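## Task

Take the red vial numbered 2 out of well F2 of vial rack R1 and set it upright on the bottom of well C8 of tube carrier TC. Then return forceps T1 to holder H1 with both tips inside a single slot and H1 resting flat on its base. Every other vial must still be upright in its original well, and R1 and TC must stay seated in their nests. Nothing may count as placed if only the robot is holding it there. At the end, open the grippers and move the arms away.

## Robot and tools

Setup: two 6-joint arms, left_arm and right_arm, each ending in a two-finger parallel gripper with a wrist camera. The left arm's base sits at about (-0.032, +0.322, 0) m and the right arm's at about (-0.013, -0.278, 0) m. Tube carrier TC lies between them. Vials are gripped by their caps using forceps T1, which are kept in holder H1. Well labels are printed on the tops of R1 and TC as a row letter plus a column number, and a triangle marks A1.

Frame: all poses use a single scene frame. The origin is on the table surface midway between the arms, +x points out across the table, +y points toward the left arm, and +z points up. The arm names do not refer to image sides. On each gripper, the fingers extend along its local +z and open and close along its local y. The reported end_effector_position is the point between the finger pads, just under 1 cm behind the tips. Printed positions can be slightly off, more so at long reach.

Row format, used by both motion tools: one flat list of 16 numbers covering both arms. The first 8 are left_arm: x, y, z in metres, then the quaternion qw, qx, qy, qz with w first, then opening. The next 8 are right_arm in the same order. Position and quaternion are absolute targets in the scene frame, not offsets. Opening runs from -1 (closed) to +1 (fully open, 0.087 m). Always send values for both arms. To keep an arm still, repeat its last reported pose and the opening it needs. To hold a gripper's orientation, resend the same target quaternion rather than the drifted reported one. A target more than 0.6 m from an arm's last reported position along any gripper axis is refused.

Tools:
- execute_actions {actions, pictures}. The actions list holds at most one item. An empty list only reports the current state. {"rows": [...], "steps": n} plays up to 15 rows, each lasting one control step of 1/30 s; n is at most 15, defaults to 15, and the final row repeats to fill any remaining steps. {"steps": n} with no rows waits up to 300 steps, counted from the previous result. pictures is a boolean that turns the images on or off.
- move {target, speed}. target is one 16-number row as described above. Each gripper travels in a straight line to its pose, and both arms arrive at the same time, taking 0.5 to 10 s. Moves longer than 10 s stop short. speed is in m/s, from 0.002 to 0.5, default 0.25; rotation is capped at twice that value in rad/s. The opening is applied when the move begins. Paths do not avoid obstacles or the other arm.
- wait {seconds}: 0 to 10 s with no new command.
- zoom_image {camera, region}. camera is one of cam_head_left, cam_head_right, cam_left_wrist or cam_right_wrist, each 896x504. region is [x0, y0, x1, y1] in pixels from the top-left corner, no larger than 504x504.
- read_manual {section}: returns only the licence texts.
- finished_scene {scene}: closes scene 1 or 2 for good and reports whether it succeeded.

Control behaviour: at each step, the commanded pose is limited to within 70 mm and 16 degrees of the measured pose. If the arm cannot satisfy both, inverse kinematics favours position over orientation. Joint friction can leave the gripper up to about 31 mm off, and smaller commands may produce no motion. After an action ends, each arm continues only as far as its last clipped pose, so compare the reported pose with the target and send the remainder. The simulation keeps running while you compose a reply.

Gripping: grip_measured is the measured finger opening on the same -1 to 1 scale. Each gripper's reading may be off by up to about 1 mm. To hold an object, command about 0.02 below grip_measured; a smaller gap gives a lighter grip. Finger force is about 20 N per pad. Closing fast presses harder.

Result lines: each arm's state shows its pose and quaternion. A Hand target line shows where the controller is currently driving that arm. "pose unreachable" means the clearance check changed or blocked that arm's command; HELD marks the steps where this happened. A move adds a "move:" line giving how it ended (done, off_target, moving, held, fault) and which limits applied. paced means the pose was clipped. held means some steps were blocked, and the arm may then surge faster than the requested speed. Distance to target is listed per arm. FAULT and OVER-TEMPERATURE FAULT lines report stopped arms. MOTOR HOT appears at 75 °C. At 90 °C that arm pauses for 10 s. At 100 °C the arm goes limp and falls.

Joint ranges (rad): waist -2.618 to 3.054, shoulder 0 to 3.142, elbow 0 to 3.142, wrist pitch and wrist yaw ±1.571, wrist roll ±2.094.

Things to avoid: knocking or dropping objects off the table, which ends the scene; the two arms striking or pushing each other; moving fast into contact, or aiming far past a contact point, since both press hard; dropping or losing grip on a vial or the forceps; and holding loads for long stretches, which heats the motors. Loose objects or held parts may occasionally be nudged by outside forces. When finished, release everything and move the arms clear.

Each tool is called after ">>>" by a JSON object that holds its "fn" and its "kwargs".

## Session

>>> {"fn": "execute_actions", "kwargs": {"actions": []}}

Scene clock: 0.00 s of 12600.00 s.
left_arm: end_effector_position=(+0.4259, +0.6075, +0.3908) grip_measured=+0.987 end_effector_quat_wxyz=(-0.487, +0.809, -0.282, +0.171) | right_arm: end_effector_position=(+0.3418, -0.0740, +0.2461) grip_measured=+0.996 end_effector_quat_wxyz=(-0.020, +0.527, +0.723, +0.446)
Joint positions: left_arm=[ 0.493  1.925  2.313 -0.904 -0.329 -1.754  0.087] | right_arm=[ 0.194  1.49   1.284 -0.618 -0.609  1.693  0.087]
Joint velocities: left_arm=[-0.007  0.007 -0.012 -0.007 -0.095 -0.037  0.001] | right_arm=[-0.002 -0.002 -0.002 -0.022 -0.022  0.007  0.   ]
Hand target (left_arm): +0.426, +0.608, +0.391; -0.487, +0.809, -0.282, +0.171
Hand target (right_arm): +0.342, -0.074, +0.246; -0.020, +0.527, +0.723, +0.446

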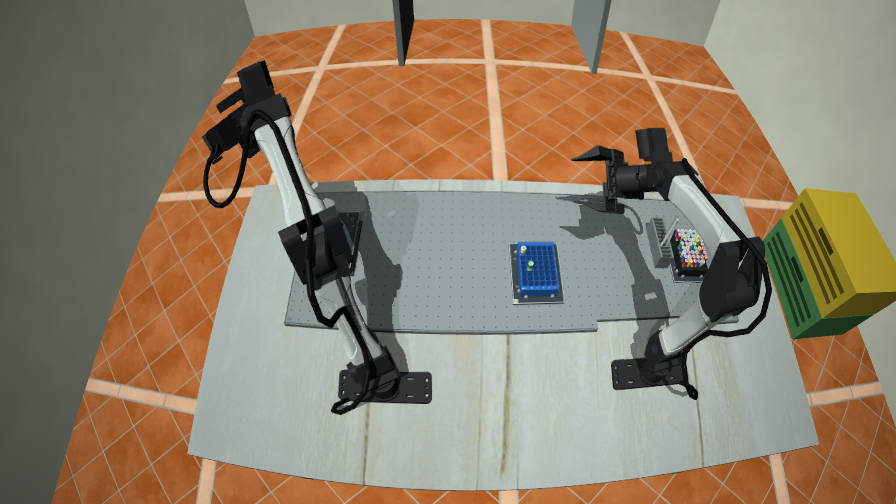

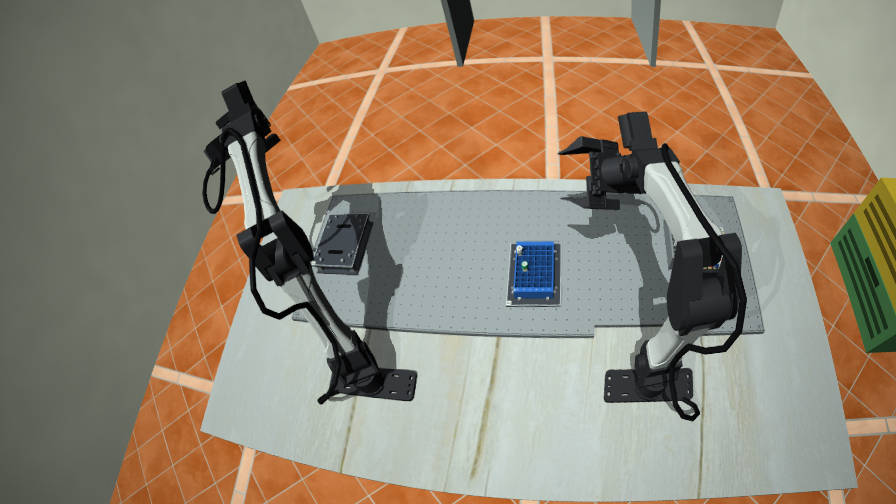

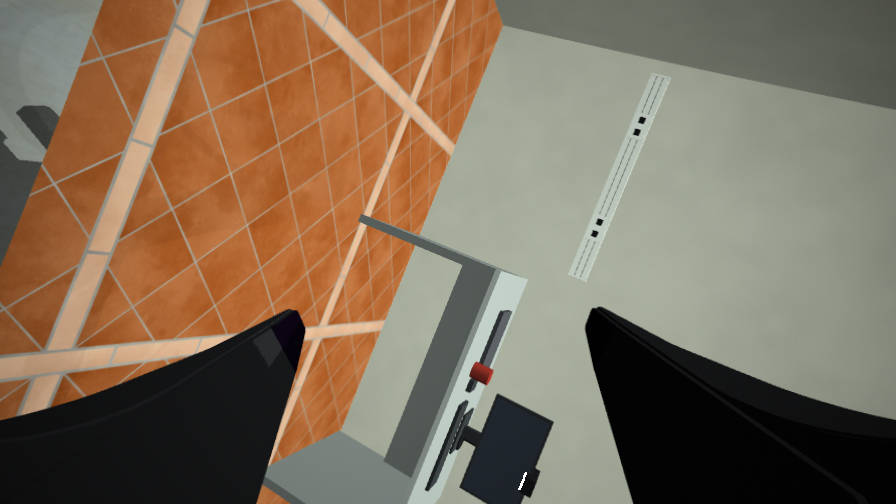

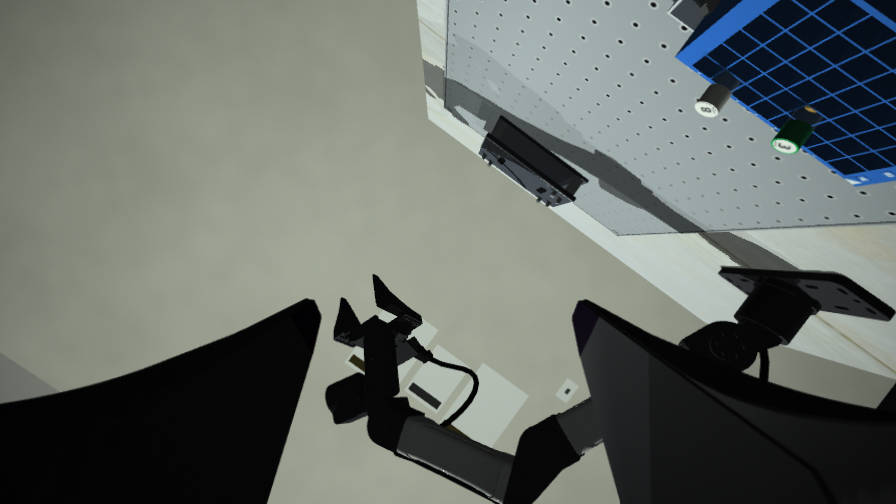

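>>> {"fn": "zoom_image", "kwargs": {"camera": "cam_head_left", "region": [620, 200, 740, 290]}}

>>> {"fn": "zoom_image", "kwargs": {"camera": "cam_head_left", "region": [480, 230, 600, 315]}}

Region (620, 200, 740, 290) of cam_head_left's 896x504 image, scaled by 4.200, with more detail than that image has; it fills the top 378 rows of this view, and the rest is white.

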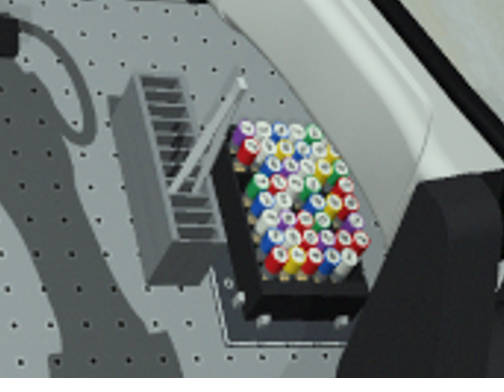

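Region (480, 230, 600, 315) of cam_head_left's 896x504 image, scaled by 4.200, with more detail than that image has; it fills the top 357 rows of this view, and the rest is white.

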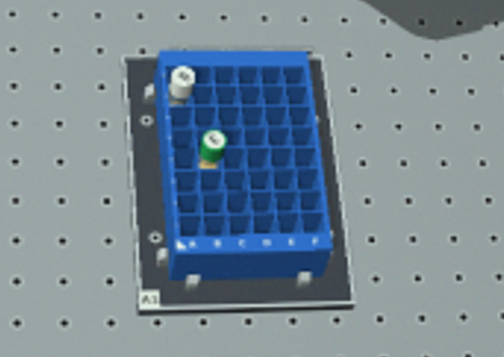

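>>> {"fn": "move", "kwargs": {"target": [0.30,0.05,0.25,0,0.7071,0.7071,0,1,0.30,-0.35,0.22,0,0,1,0,1]}}

Scene clock: 9.30 s of 12600.00 s.
left_arm: end_effector_position=(+0.3019, +0.0567, +0.2421) grip_measured=+0.987 end_effector_quat_wxyz=(-0.354, +0.707, -0.032, +0.611) | right_arm: end_effector_position=(+0.3055, -0.3484, +0.2074) grip_measured=+0.996 end_effector_quat_wxyz=(+0.078, -0.006, +0.997, -0.017)
Joint positions: left_arm=[-1.126  1.989  0.941  1.54  -1.575 -2.08   0.087] | right_arm=[-0.184  1.847  1.983 -1.546  0.002 -0.203  0.087]
Joint velocities: left_arm=[-0.017 -0.022  0.017  0.066 -0.066  0.022  0.001] | right_arm=[ 0.002 -0.007 -0.002  0.037 -0.022 -0.066  0.   ]
Hand target (left_arm): +0.301, +0.053, +0.249; -0.338, +0.708, -0.015, +0.620
Hand target (right_arm): +0.304, -0.353, +0.218; +0.090, -0.006, +0.996, -0.026
Off the commanded pose (left_arm): 0.011 m, 123 deg; orientation clipped at the last step of the last action.
Off the commanded pose (right_arm): 0.014 m, 9 deg.
joint sent to its limit (left arm) — the command would take joint 4 (wrist pitch) past its upper limit, joint 5 (wrist yaw) past its lower limit and joint 6 (wrist roll) past its lower limit, so those joints were sent only as far as their limits.
joint sent to its limit (right arm) — the command would take joint 4 (wrist pitch) past its lower limit, so that joint was sent only as far as its limit.
move: off_target (left_arm, right_arm); limits=paced

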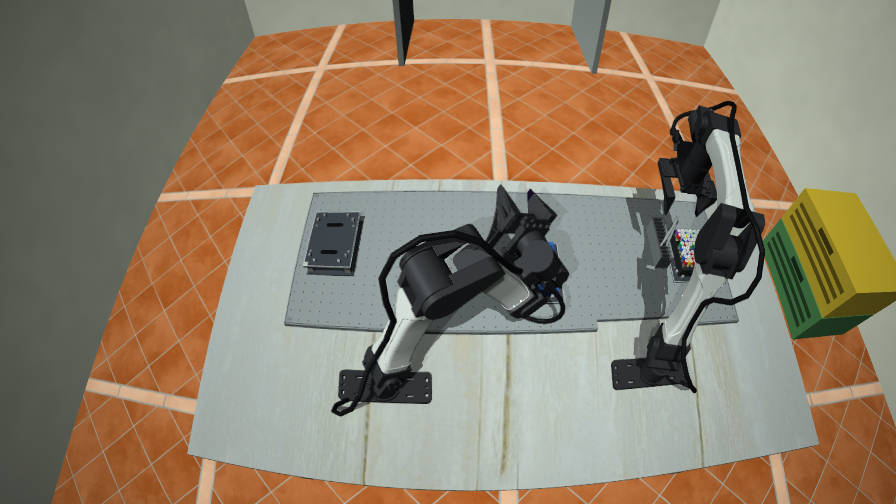

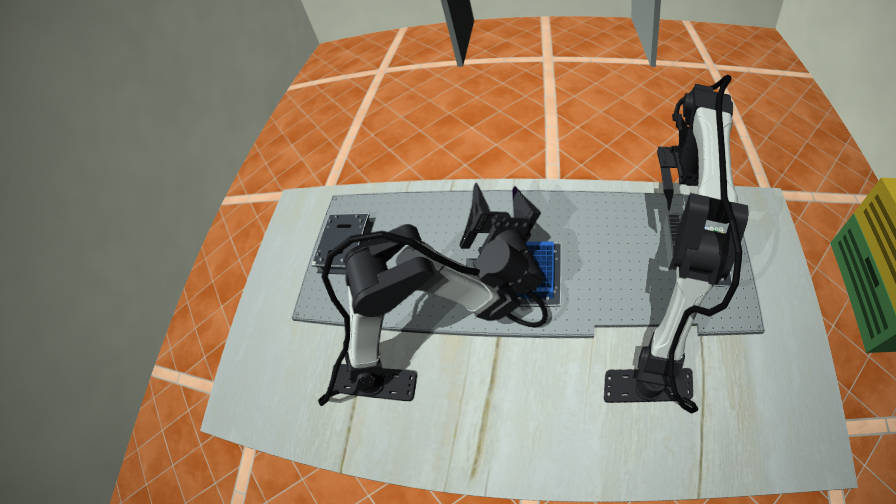

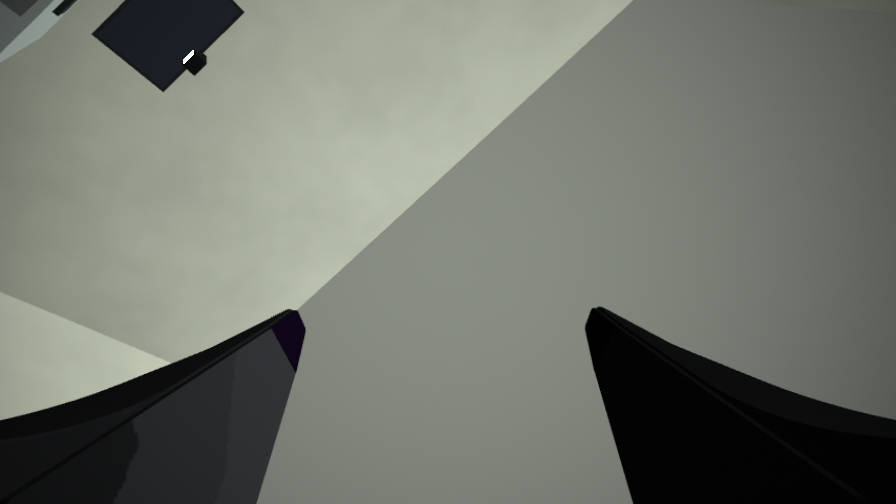

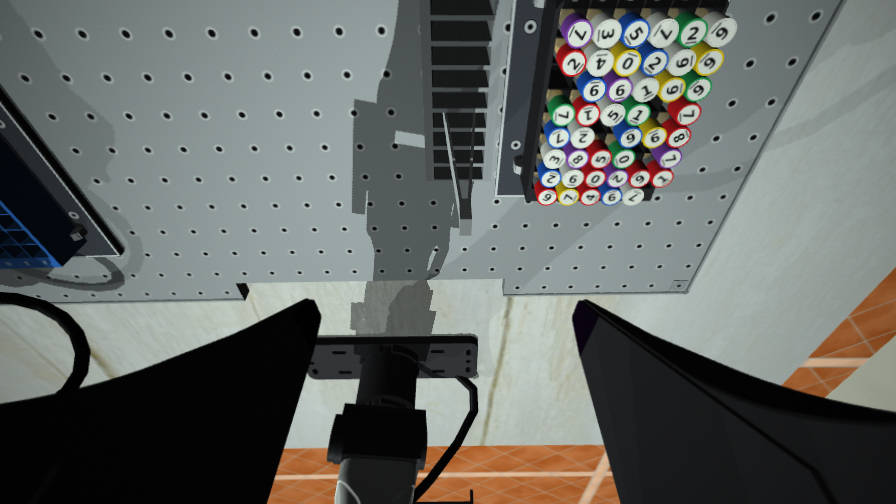

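>>> {"fn": "move", "kwargs": {"target": [0.30,0.15,0.25,0.671,0.329,0.47,-0.47,1,0.285,-0.356,0.16,0.174,0,0.985,0,0.2], "speed": 0.2}}

Scene clock: 19.30 s of 12600.00 s.
left_arm: end_effector_position=(+0.2955, +0.1470, +0.2425) grip_measured=+0.987 end_effector_quat_wxyz=(+0.651, +0.325, +0.521, -0.447) | right_arm: end_effector_position=(+0.2869, -0.3553, +0.1599) grip_measured=+0.200 end_effector_quat_wxyz=(+0.163, +0.001, +0.987, -0.004)
Joint positions: left_arm=[-0.064  1.543  0.534  1.544  1.066 -0.522  0.087] | right_arm=[-0.256  1.57   1.458 -1.141 -0.077 -0.25   0.053]
Joint velocities: left_arm=[-0.012  0.002  0.007 -0.007  0.007  0.051 -0.   ] | right_arm=[-0.007 -0.002  0.022 -0.007 -0.007 -0.022 -0.   ]
Hand target (left_arm): +0.301, +0.149, +0.251; +0.662, +0.336, +0.508, -0.437
Hand target (right_arm): +0.286, -0.357, +0.161; +0.173, +0.001, +0.985, -0.002
Off the commanded pose (left_arm): 0.009 m, 7 deg.
Off the commanded pose (right_arm): 0.002 m, 1 deg.
joint sent to its limit (left arm) — the command would take joint 4 (wrist pitch) past its upper limit, so that joint was sent only as far as its limit.
After step 90, 0.17 s passed at rest.
move: off_target (left_arm); limits=paced

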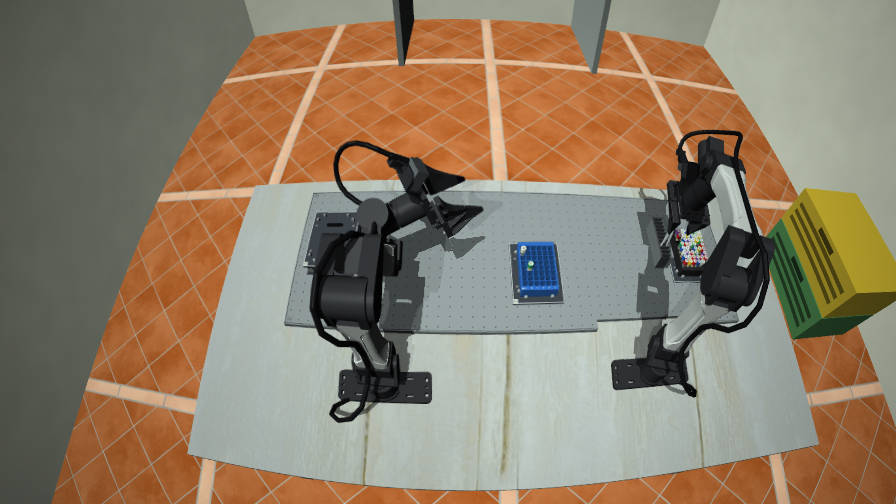

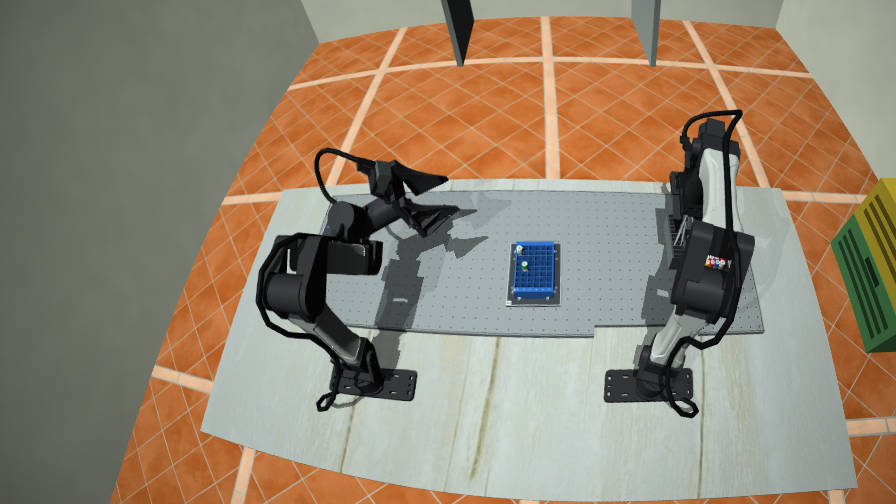

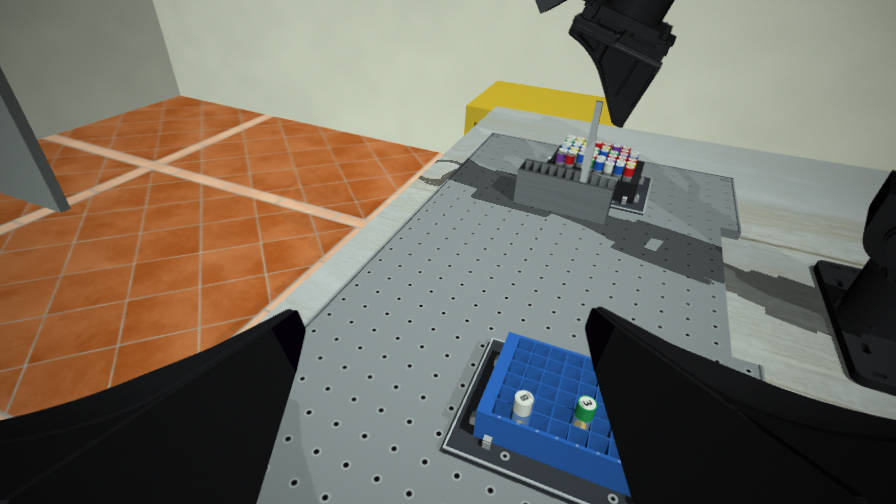

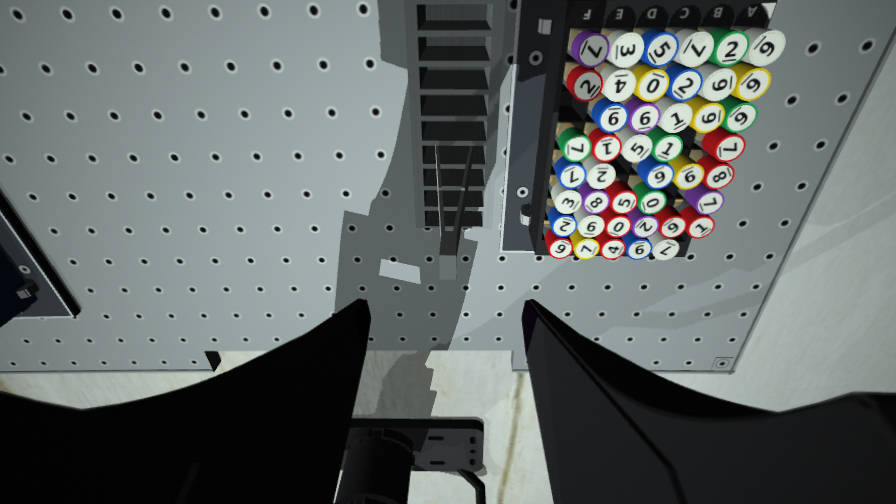

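>>> {"fn": "move", "kwargs": {"target": [0.2955,0.147,0.2425,0.651,0.325,0.521,-0.447,1,0.316,-0.357,0.125,0.174,0,0.985,0,-0.2], "speed": 0.08}}

>>> {"fn": "zoom_image", "kwargs": {"camera": "cam_left_wrist", "region": [500, 70, 680, 230]}}

Scene clock: 21.87 s of 12600.00 s.
left_arm: end_effector_position=(+0.2952, +0.1468, +0.2423) grip_measured=+0.987 end_effector_quat_wxyz=(+0.650, +0.327, +0.520, -0.447) | right_arm: end_effector_position=(+0.3143, -0.3623, +0.1333) grip_measured=-0.200 end_effector_quat_wxyz=(+0.177, +0.003, +0.984, -0.007)
Joint positions: left_arm=[-0.064  1.543  0.534  1.544  1.069 -0.52   0.087] | right_arm=[-0.256  1.641  1.421 -1.002 -0.077 -0.243  0.035]
Joint velocities: left_arm=[-0.002 -0.027 -0.007 -0.007 -0.037  0.037 -0.   ] | right_arm=[ 0.007 -0.002  0.002  0.037 -0.066  0.007 -0.   ]
Hand target (left_arm): +0.296, +0.147, +0.242; +0.651, +0.325, +0.521, -0.447
Hand target (right_arm): +0.316, -0.357, +0.125; +0.174, -0.000, +0.985, +0.000
Off the commanded pose (left_arm): 0.000 m, 0 deg.
Off the commanded pose (right_arm): 0.010 m, 1 deg.
move: done

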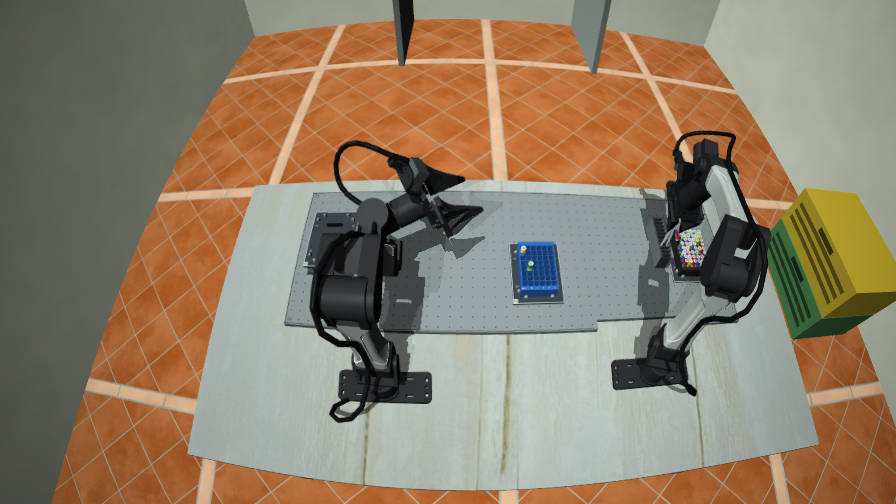

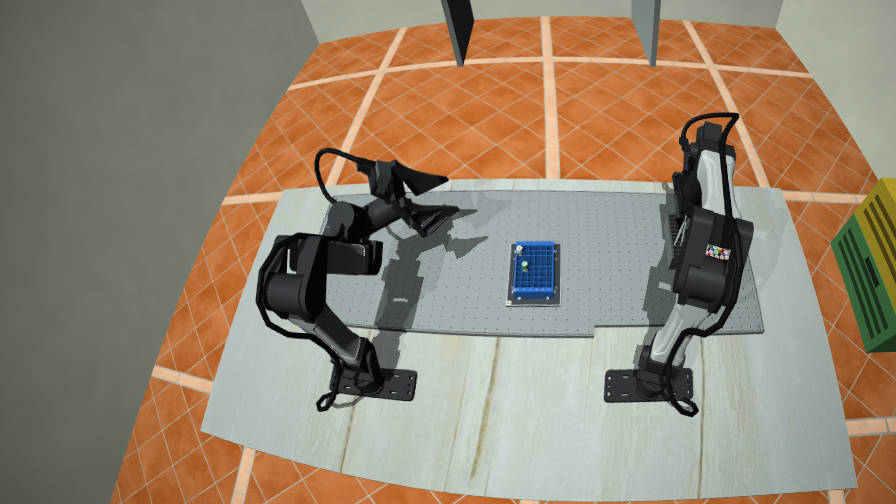

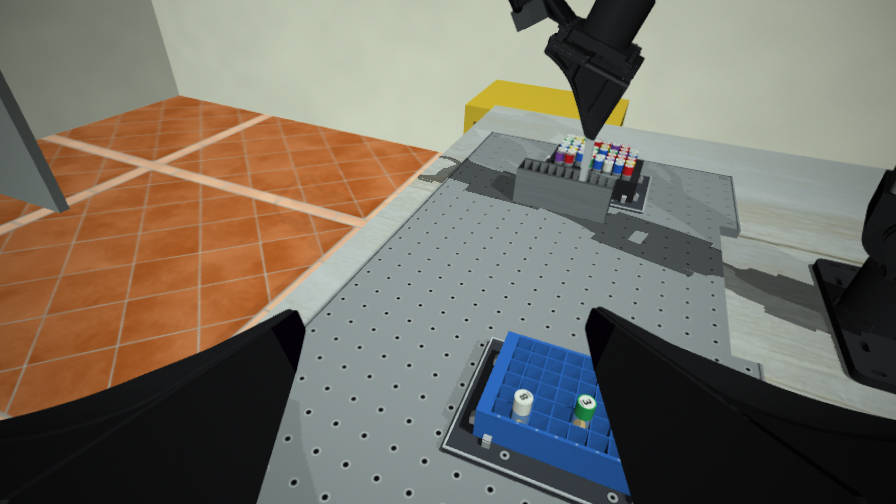

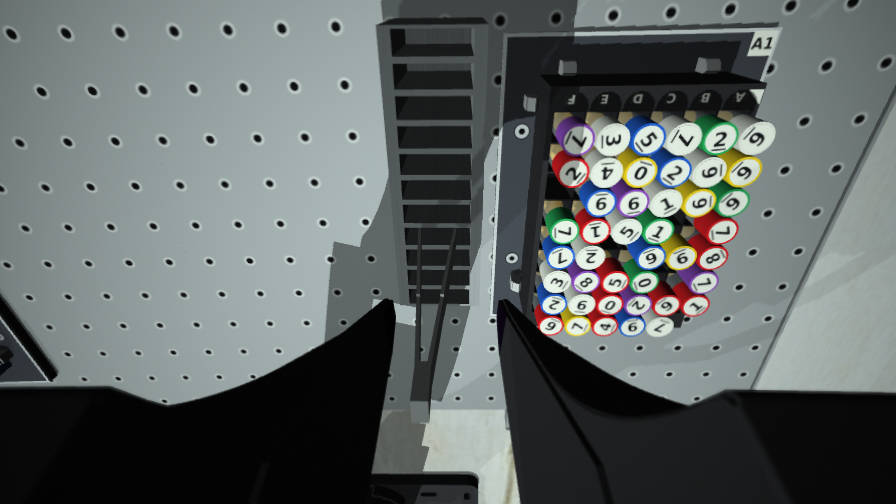

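Region (500, 70, 680, 230) of cam_left_wrist's 896x504 image, scaled by 2.800, with more detail than that image has.

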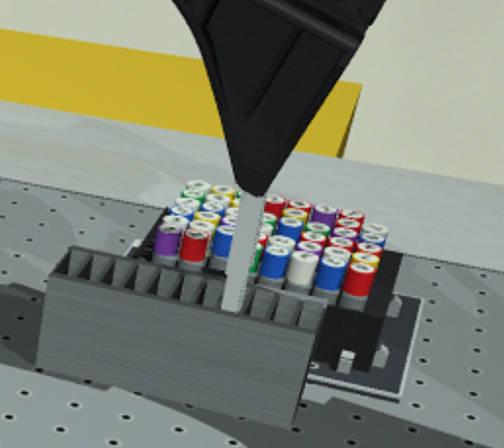

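>>> {"fn": "move", "kwargs": {"target": [0.2955,0.147,0.2425,0.651,0.325,0.521,-0.447,1,0.316,-0.351,0.106,0.174,0,0.985,0,-0.2], "speed": 0.04}}

>>> {"fn": "zoom_image", "kwargs": {"camera": "cam_left_wrist", "region": [500, 70, 680, 230]}}

Scene clock: 24.03 s of 12600.00 s.
left_arm: end_effector_position=(+0.2952, +0.1468, +0.2423) grip_measured=+0.987 end_effector_quat_wxyz=(+0.650, +0.327, +0.520, -0.447) | right_arm: end_effector_position=(+0.3158, -0.3555, +0.1138) grip_measured=-0.200 end_effector_quat_wxyz=(+0.178, +0.002, +0.984, -0.004)
Joint positions: left_arm=[-0.064  1.543  0.534  1.544  1.069 -0.52   0.087] | right_arm=[-0.237  1.641  1.343 -0.923 -0.077 -0.227  0.035]
Joint velocities: left_arm=[-0.002 -0.017  0.012 -0.081  0.11  -0.037 -0.   ] | right_arm=[-0.017 -0.012  0.002  0.022  0.007  0.051 -0.001]
Hand target (left_arm): +0.295, +0.147, +0.242; +0.651, +0.325, +0.521, -0.447
Hand target (right_arm): +0.316, -0.351, +0.106; +0.174, +0.000, +0.985, +0.000
Off the commanded pose (left_arm): 0.000 m, 0 deg.
Off the commanded pose (right_arm): 0.009 m, 1 deg.
move: done

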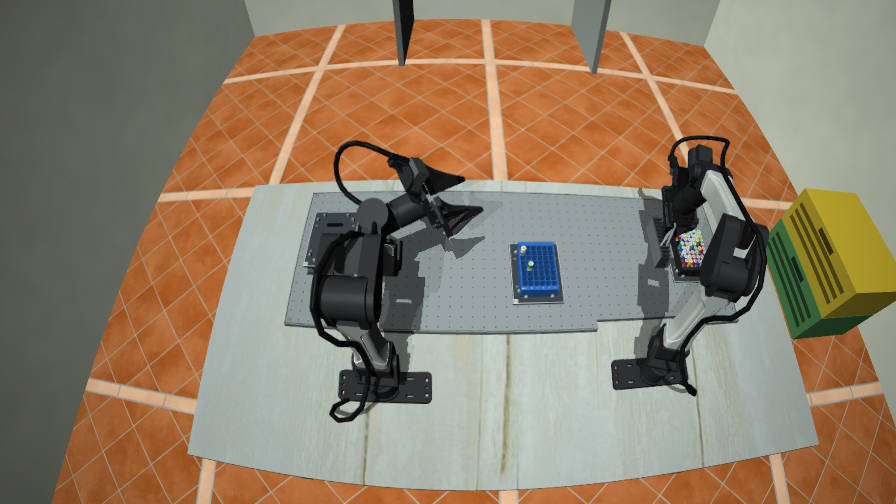

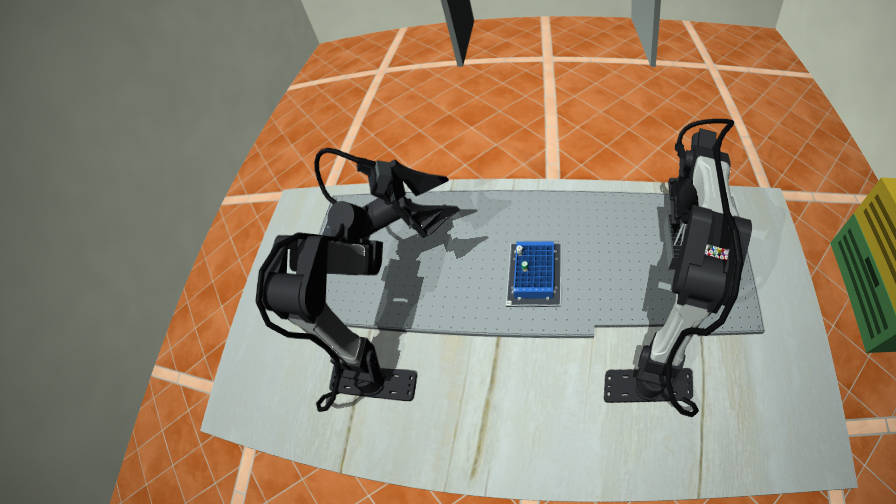

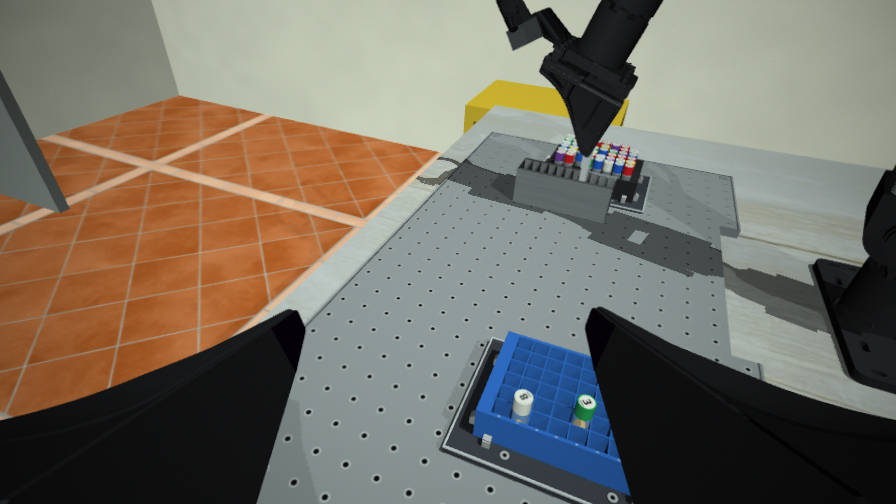

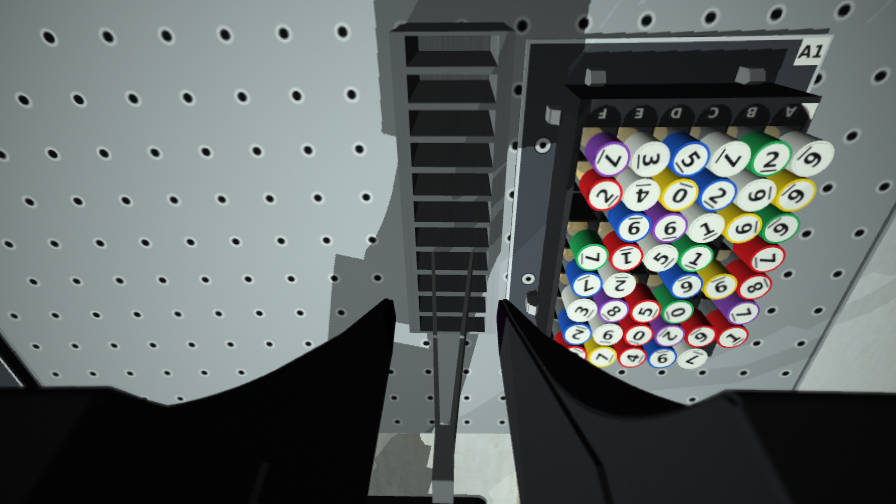

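Region (500, 70, 680, 230) of cam_left_wrist's 896x504 image, scaled by 2.800, with more detail than that image has.

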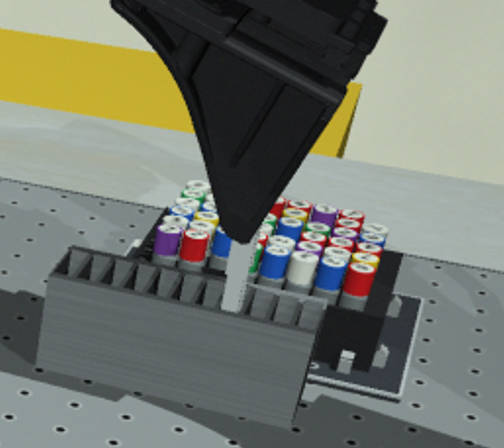

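>>> {"fn": "execute_actions", "kwargs": {"actions": [{"rows":[[0.2955,0.147,0.2425,0.651,0.325,0.521,-0.447,1,0.316,-0.351,0.106,0.174,0,0.985,0,-0.4],[0.2955,0.147,0.2425,0.651,0.325,0.521,-0.447,1,0.316,-0.351,0.106,0.174,0,0.985,0,-0.55],[0.2955,0.147,0.2425,0.651,0.325,0.521,-0.447,1,0.316,-0.351,0.106,0.174,0,0.985,0,-0.62],[0.2955,0.147,0.2425,0.651,0.325,0.521,-0.447,1,0.316,-0.351,0.106,0.174,0,0.985,0,-0.65],[0.2955,0.147,0.2425,0.651,0.325,0.521,-0.447,1,0.316,-0.351,0.106,0.174,0,0.985,0,-0.68],[0.2955,0.147,0.2425,0.651,0.325,0.521,-0.447,1,0.316,-0.351,0.106,0.174,0,0.985,0,-0.70],[0.2955,0.147,0.2425,0.651,0.325,0.521,-0.447,1,0.316,-0.351,0.106,0.174,0,0.985,0,-0.72],[0.2955,0.147,0.2425,0.651,0.325,0.521,-0.447,1,0.316,-0.351,0.106,0.174,0,0.985,0,-0.74],[0.2955,0.147,0.2425,0.651,0.325,0.521,-0.447,1,0.316,-0.351,0.106,0.174,0,0.985,0,-0.76],[0.2955,0.147,0.2425,0.651,0.325,0.521,-0.447,1,0.316,-0.351,0.106,0.174,0,0.985,0,-0.78],[0.2955,0.147,0.2425,0.651,0.325,0.521,-0.447,1,0.316,-0.351,0.106,0.174,0,0.985,0,-0.80]]}], "pictures": false}}

>>> {"fn": "move", "kwargs": {"target": [0.2955,0.147,0.2425,0.651,0.325,0.521,-0.447,1,0.316,-0.353,0.195,0.174,0,0.985,0,-0.8], "speed": 0.05}}

>>> {"fn": "zoom_image", "kwargs": {"camera": "cam_left_wrist", "region": [500, 70, 680, 230]}}

Scene clock: 26.87 s of 12600.00 s.
left_arm: end_effector_position=(+0.2952, +0.1468, +0.2423) grip_measured=+0.987 end_effector_quat_wxyz=(+0.650, +0.327, +0.520, -0.447) | right_arm: end_effector_position=(+0.3161, -0.3556, +0.1138) grip_measured=-0.799 end_effector_quat_wxyz=(+0.179, +0.002, +0.984, -0.004)
Joint positions: left_arm=[-0.064  1.543  0.534  1.544  1.069 -0.52   0.087] | right_arm=[-0.237  1.641  1.343 -0.921 -0.077 -0.227  0.009]
Joint velocities: left_arm=[-0.017 -0.002  0.002 -0.007 -0.037  0.022 -0.   ] | right_arm=[ 0.007 -0.012 -0.022  0.066  0.022  0.007  0.   ]
Hand target (left_arm): +0.295, +0.147, +0.242; +0.651, +0.325, +0.521, -0.447
Hand target (right_arm): +0.316, -0.351, +0.106; +0.174, -0.000, +0.985, +0.000
Off the commanded pose (left_arm): 0.000 m, 0 deg.
Off the commanded pose (right_arm): 0.009 m, 1 deg.
Steps of this call (steps 1 to 70: nothing new was sent; steps 71 to 85: all 15 steps of this action). Readings (end_effector_position):
71: left_arm (+0.2952, +0.1468, +0.2423) | right_arm (+0.3161, -0.3556, +0.1138)
72: left_arm (+0.2952, +0.1468, +0.2423) | right_arm (+0.3161, -0.3556, +0.1138)
74: left_arm (+0.2952, +0.1468, +0.2423) | right_arm (+0.3161, -0.3556, +0.1138)
78: left_arm (+0.2952, +0.1468, +0.2423) | right_arm (+0.3161, -0.3556, +0.1138)
85: the state above

Scene clock: 29.23 s of 12600.00 s.
left_arm: end_effector_position=(+0.2952, +0.1468, +0.2423) grip_measured=+0.987 end_effector_quat_wxyz=(+0.650, +0.327, +0.520, -0.447) | right_arm: end_effector_position=(+0.3119, -0.3545, +0.1930) grip_measured=-0.799 end_effector_quat_wxyz=(+0.176, +0.002, +0.984, -0.003)
Joint positions: left_arm=[-0.064  1.543  0.534  1.544  1.069 -0.52   0.087] | right_arm=[-0.237  1.66   1.681 -1.246 -0.077 -0.227  0.009]
Joint velocities: left_arm=[ 0.007 -0.002  0.012  0.066 -0.022 -0.022  0.   ] | right_arm=[-0.017 -0.002 -0.007  0.007  0.081 -0.037 -0.001]
Hand target (left_arm): +0.295, +0.147, +0.242; +0.651, +0.325, +0.521, -0.447
Hand target (right_arm): +0.315, -0.353, +0.195; +0.174, -0.000, +0.985, -0.000
Off the commanded pose (left_arm): 0.000 m, 0 deg.
Off the commanded pose (right_arm): 0.005 m, 1 deg.
move: done

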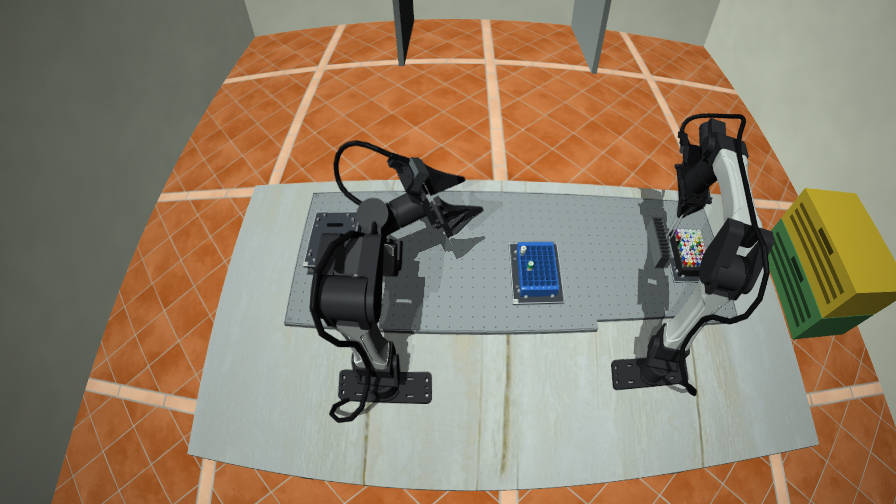

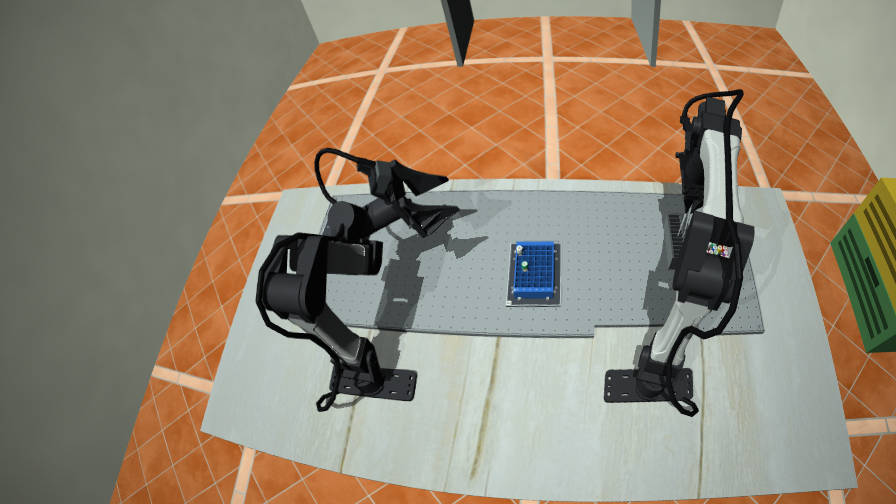

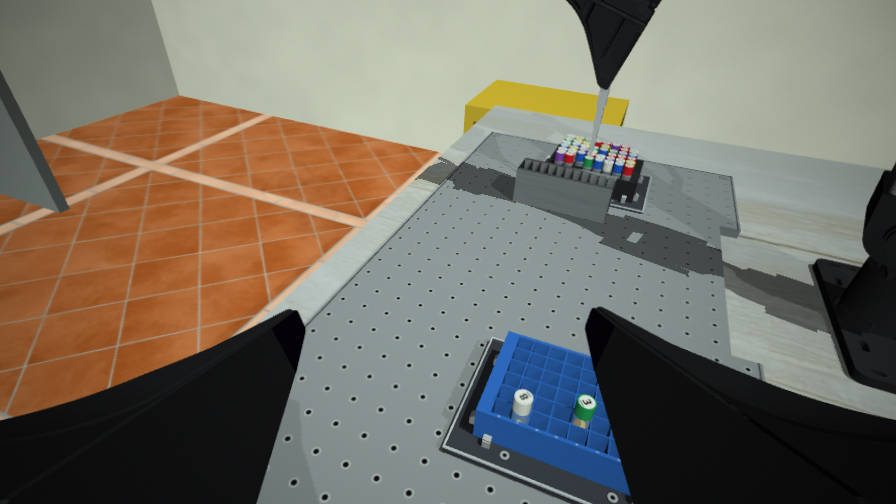

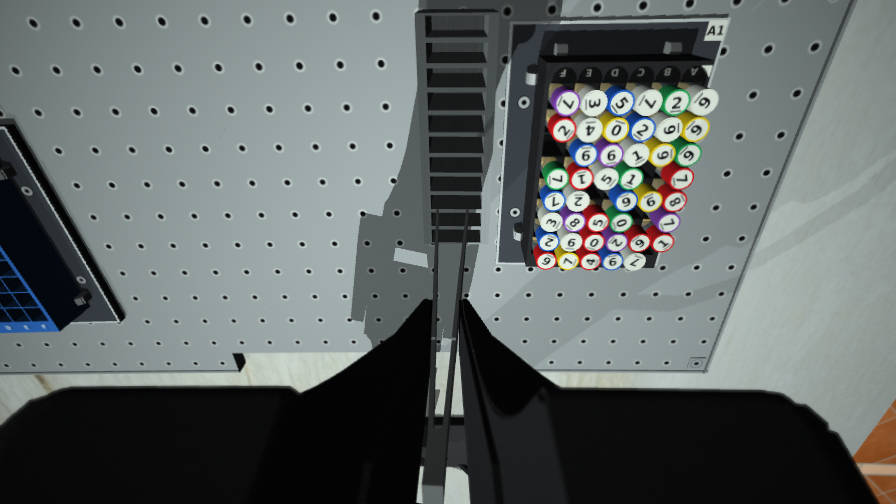

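Region (500, 70, 680, 230) of cam_left_wrist's 896x504 image, scaled by 2.800, with more detail than that image has.

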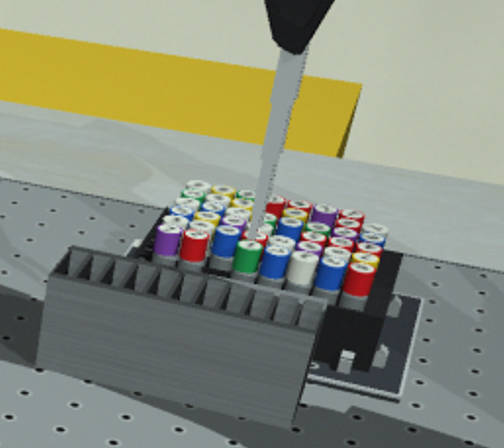

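>>> {"fn": "move", "kwargs": {"target": [0.33,-0.08,0.2,0.62,0.4,0.4,-0.55,1,0.342,-0.417,0.175,0.161,0.377,0.91,-0.067,-0.785], "speed": 0.12}}

Scene clock: 34.60 s of 12600.00 s.
left_arm: end_effector_position=(+0.3270, -0.0760, +0.1902) grip_measured=+0.987 end_effector_quat_wxyz=(+0.598, +0.405, +0.433, -0.540) | right_arm: end_effector_position=(+0.3409, -0.4101, +0.1727) grip_measured=-0.785 end_effector_quat_wxyz=(+0.158, +0.366, +0.915, -0.062)
Joint positions: left_arm=[-0.597  2.179  1.11   1.545  0.864 -0.355  0.087] | right_arm=[-0.33   1.843  1.821 -1.236  0.137  0.403  0.009]
Joint velocities: left_arm=[-0.012 -0.007  0.002 -0.007 -0.037 -0.037 -0.   ] | right_arm=[ 0.007  0.007  0.002 -0.022 -0.037  0.022  0.001]
Hand target (left_arm): +0.329, -0.080, +0.201; +0.610, +0.407, +0.416, -0.538
Hand target (right_arm): +0.342, -0.417, +0.175; +0.159, +0.377, +0.910, -0.068
Off the commanded pose (left_arm): 0.011 m, 5 deg.
Off the commanded pose (right_arm): 0.007 m, 1 deg.
joint sent to its limit (left arm) — the command would take joint 4 (wrist pitch) past its upper limit, so that joint was sent only as far as its limit.
move: off_target (left_arm)

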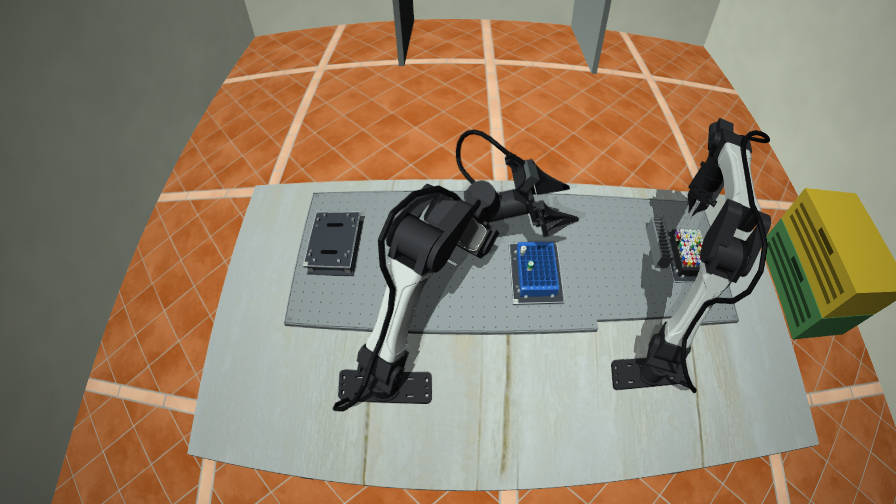

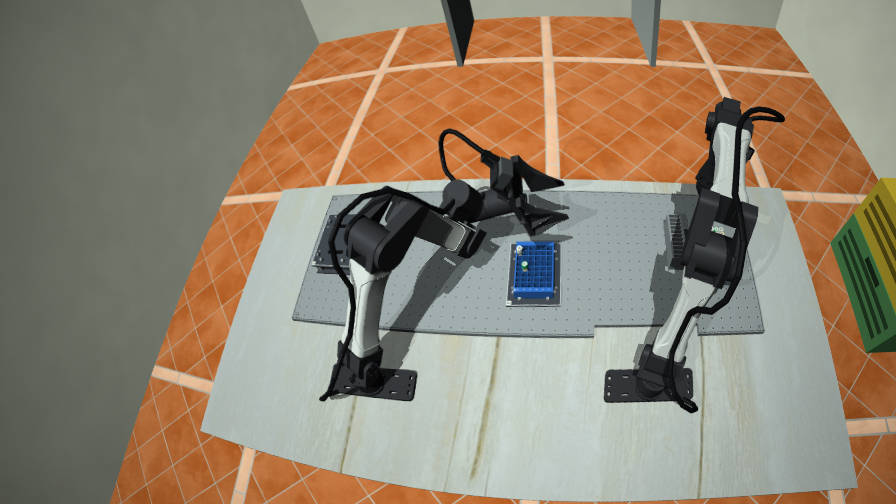

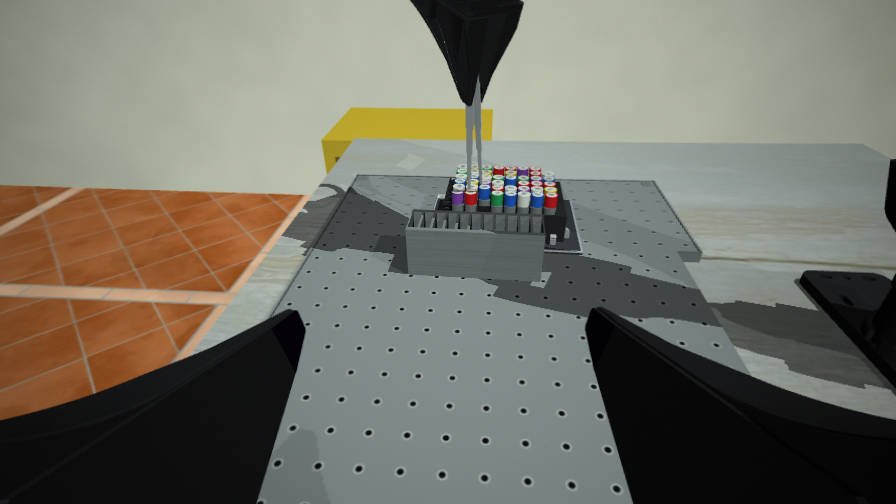

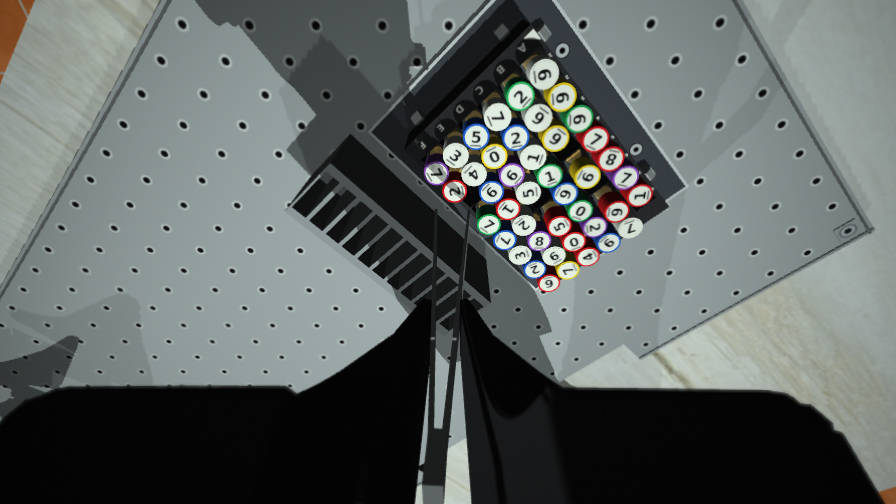

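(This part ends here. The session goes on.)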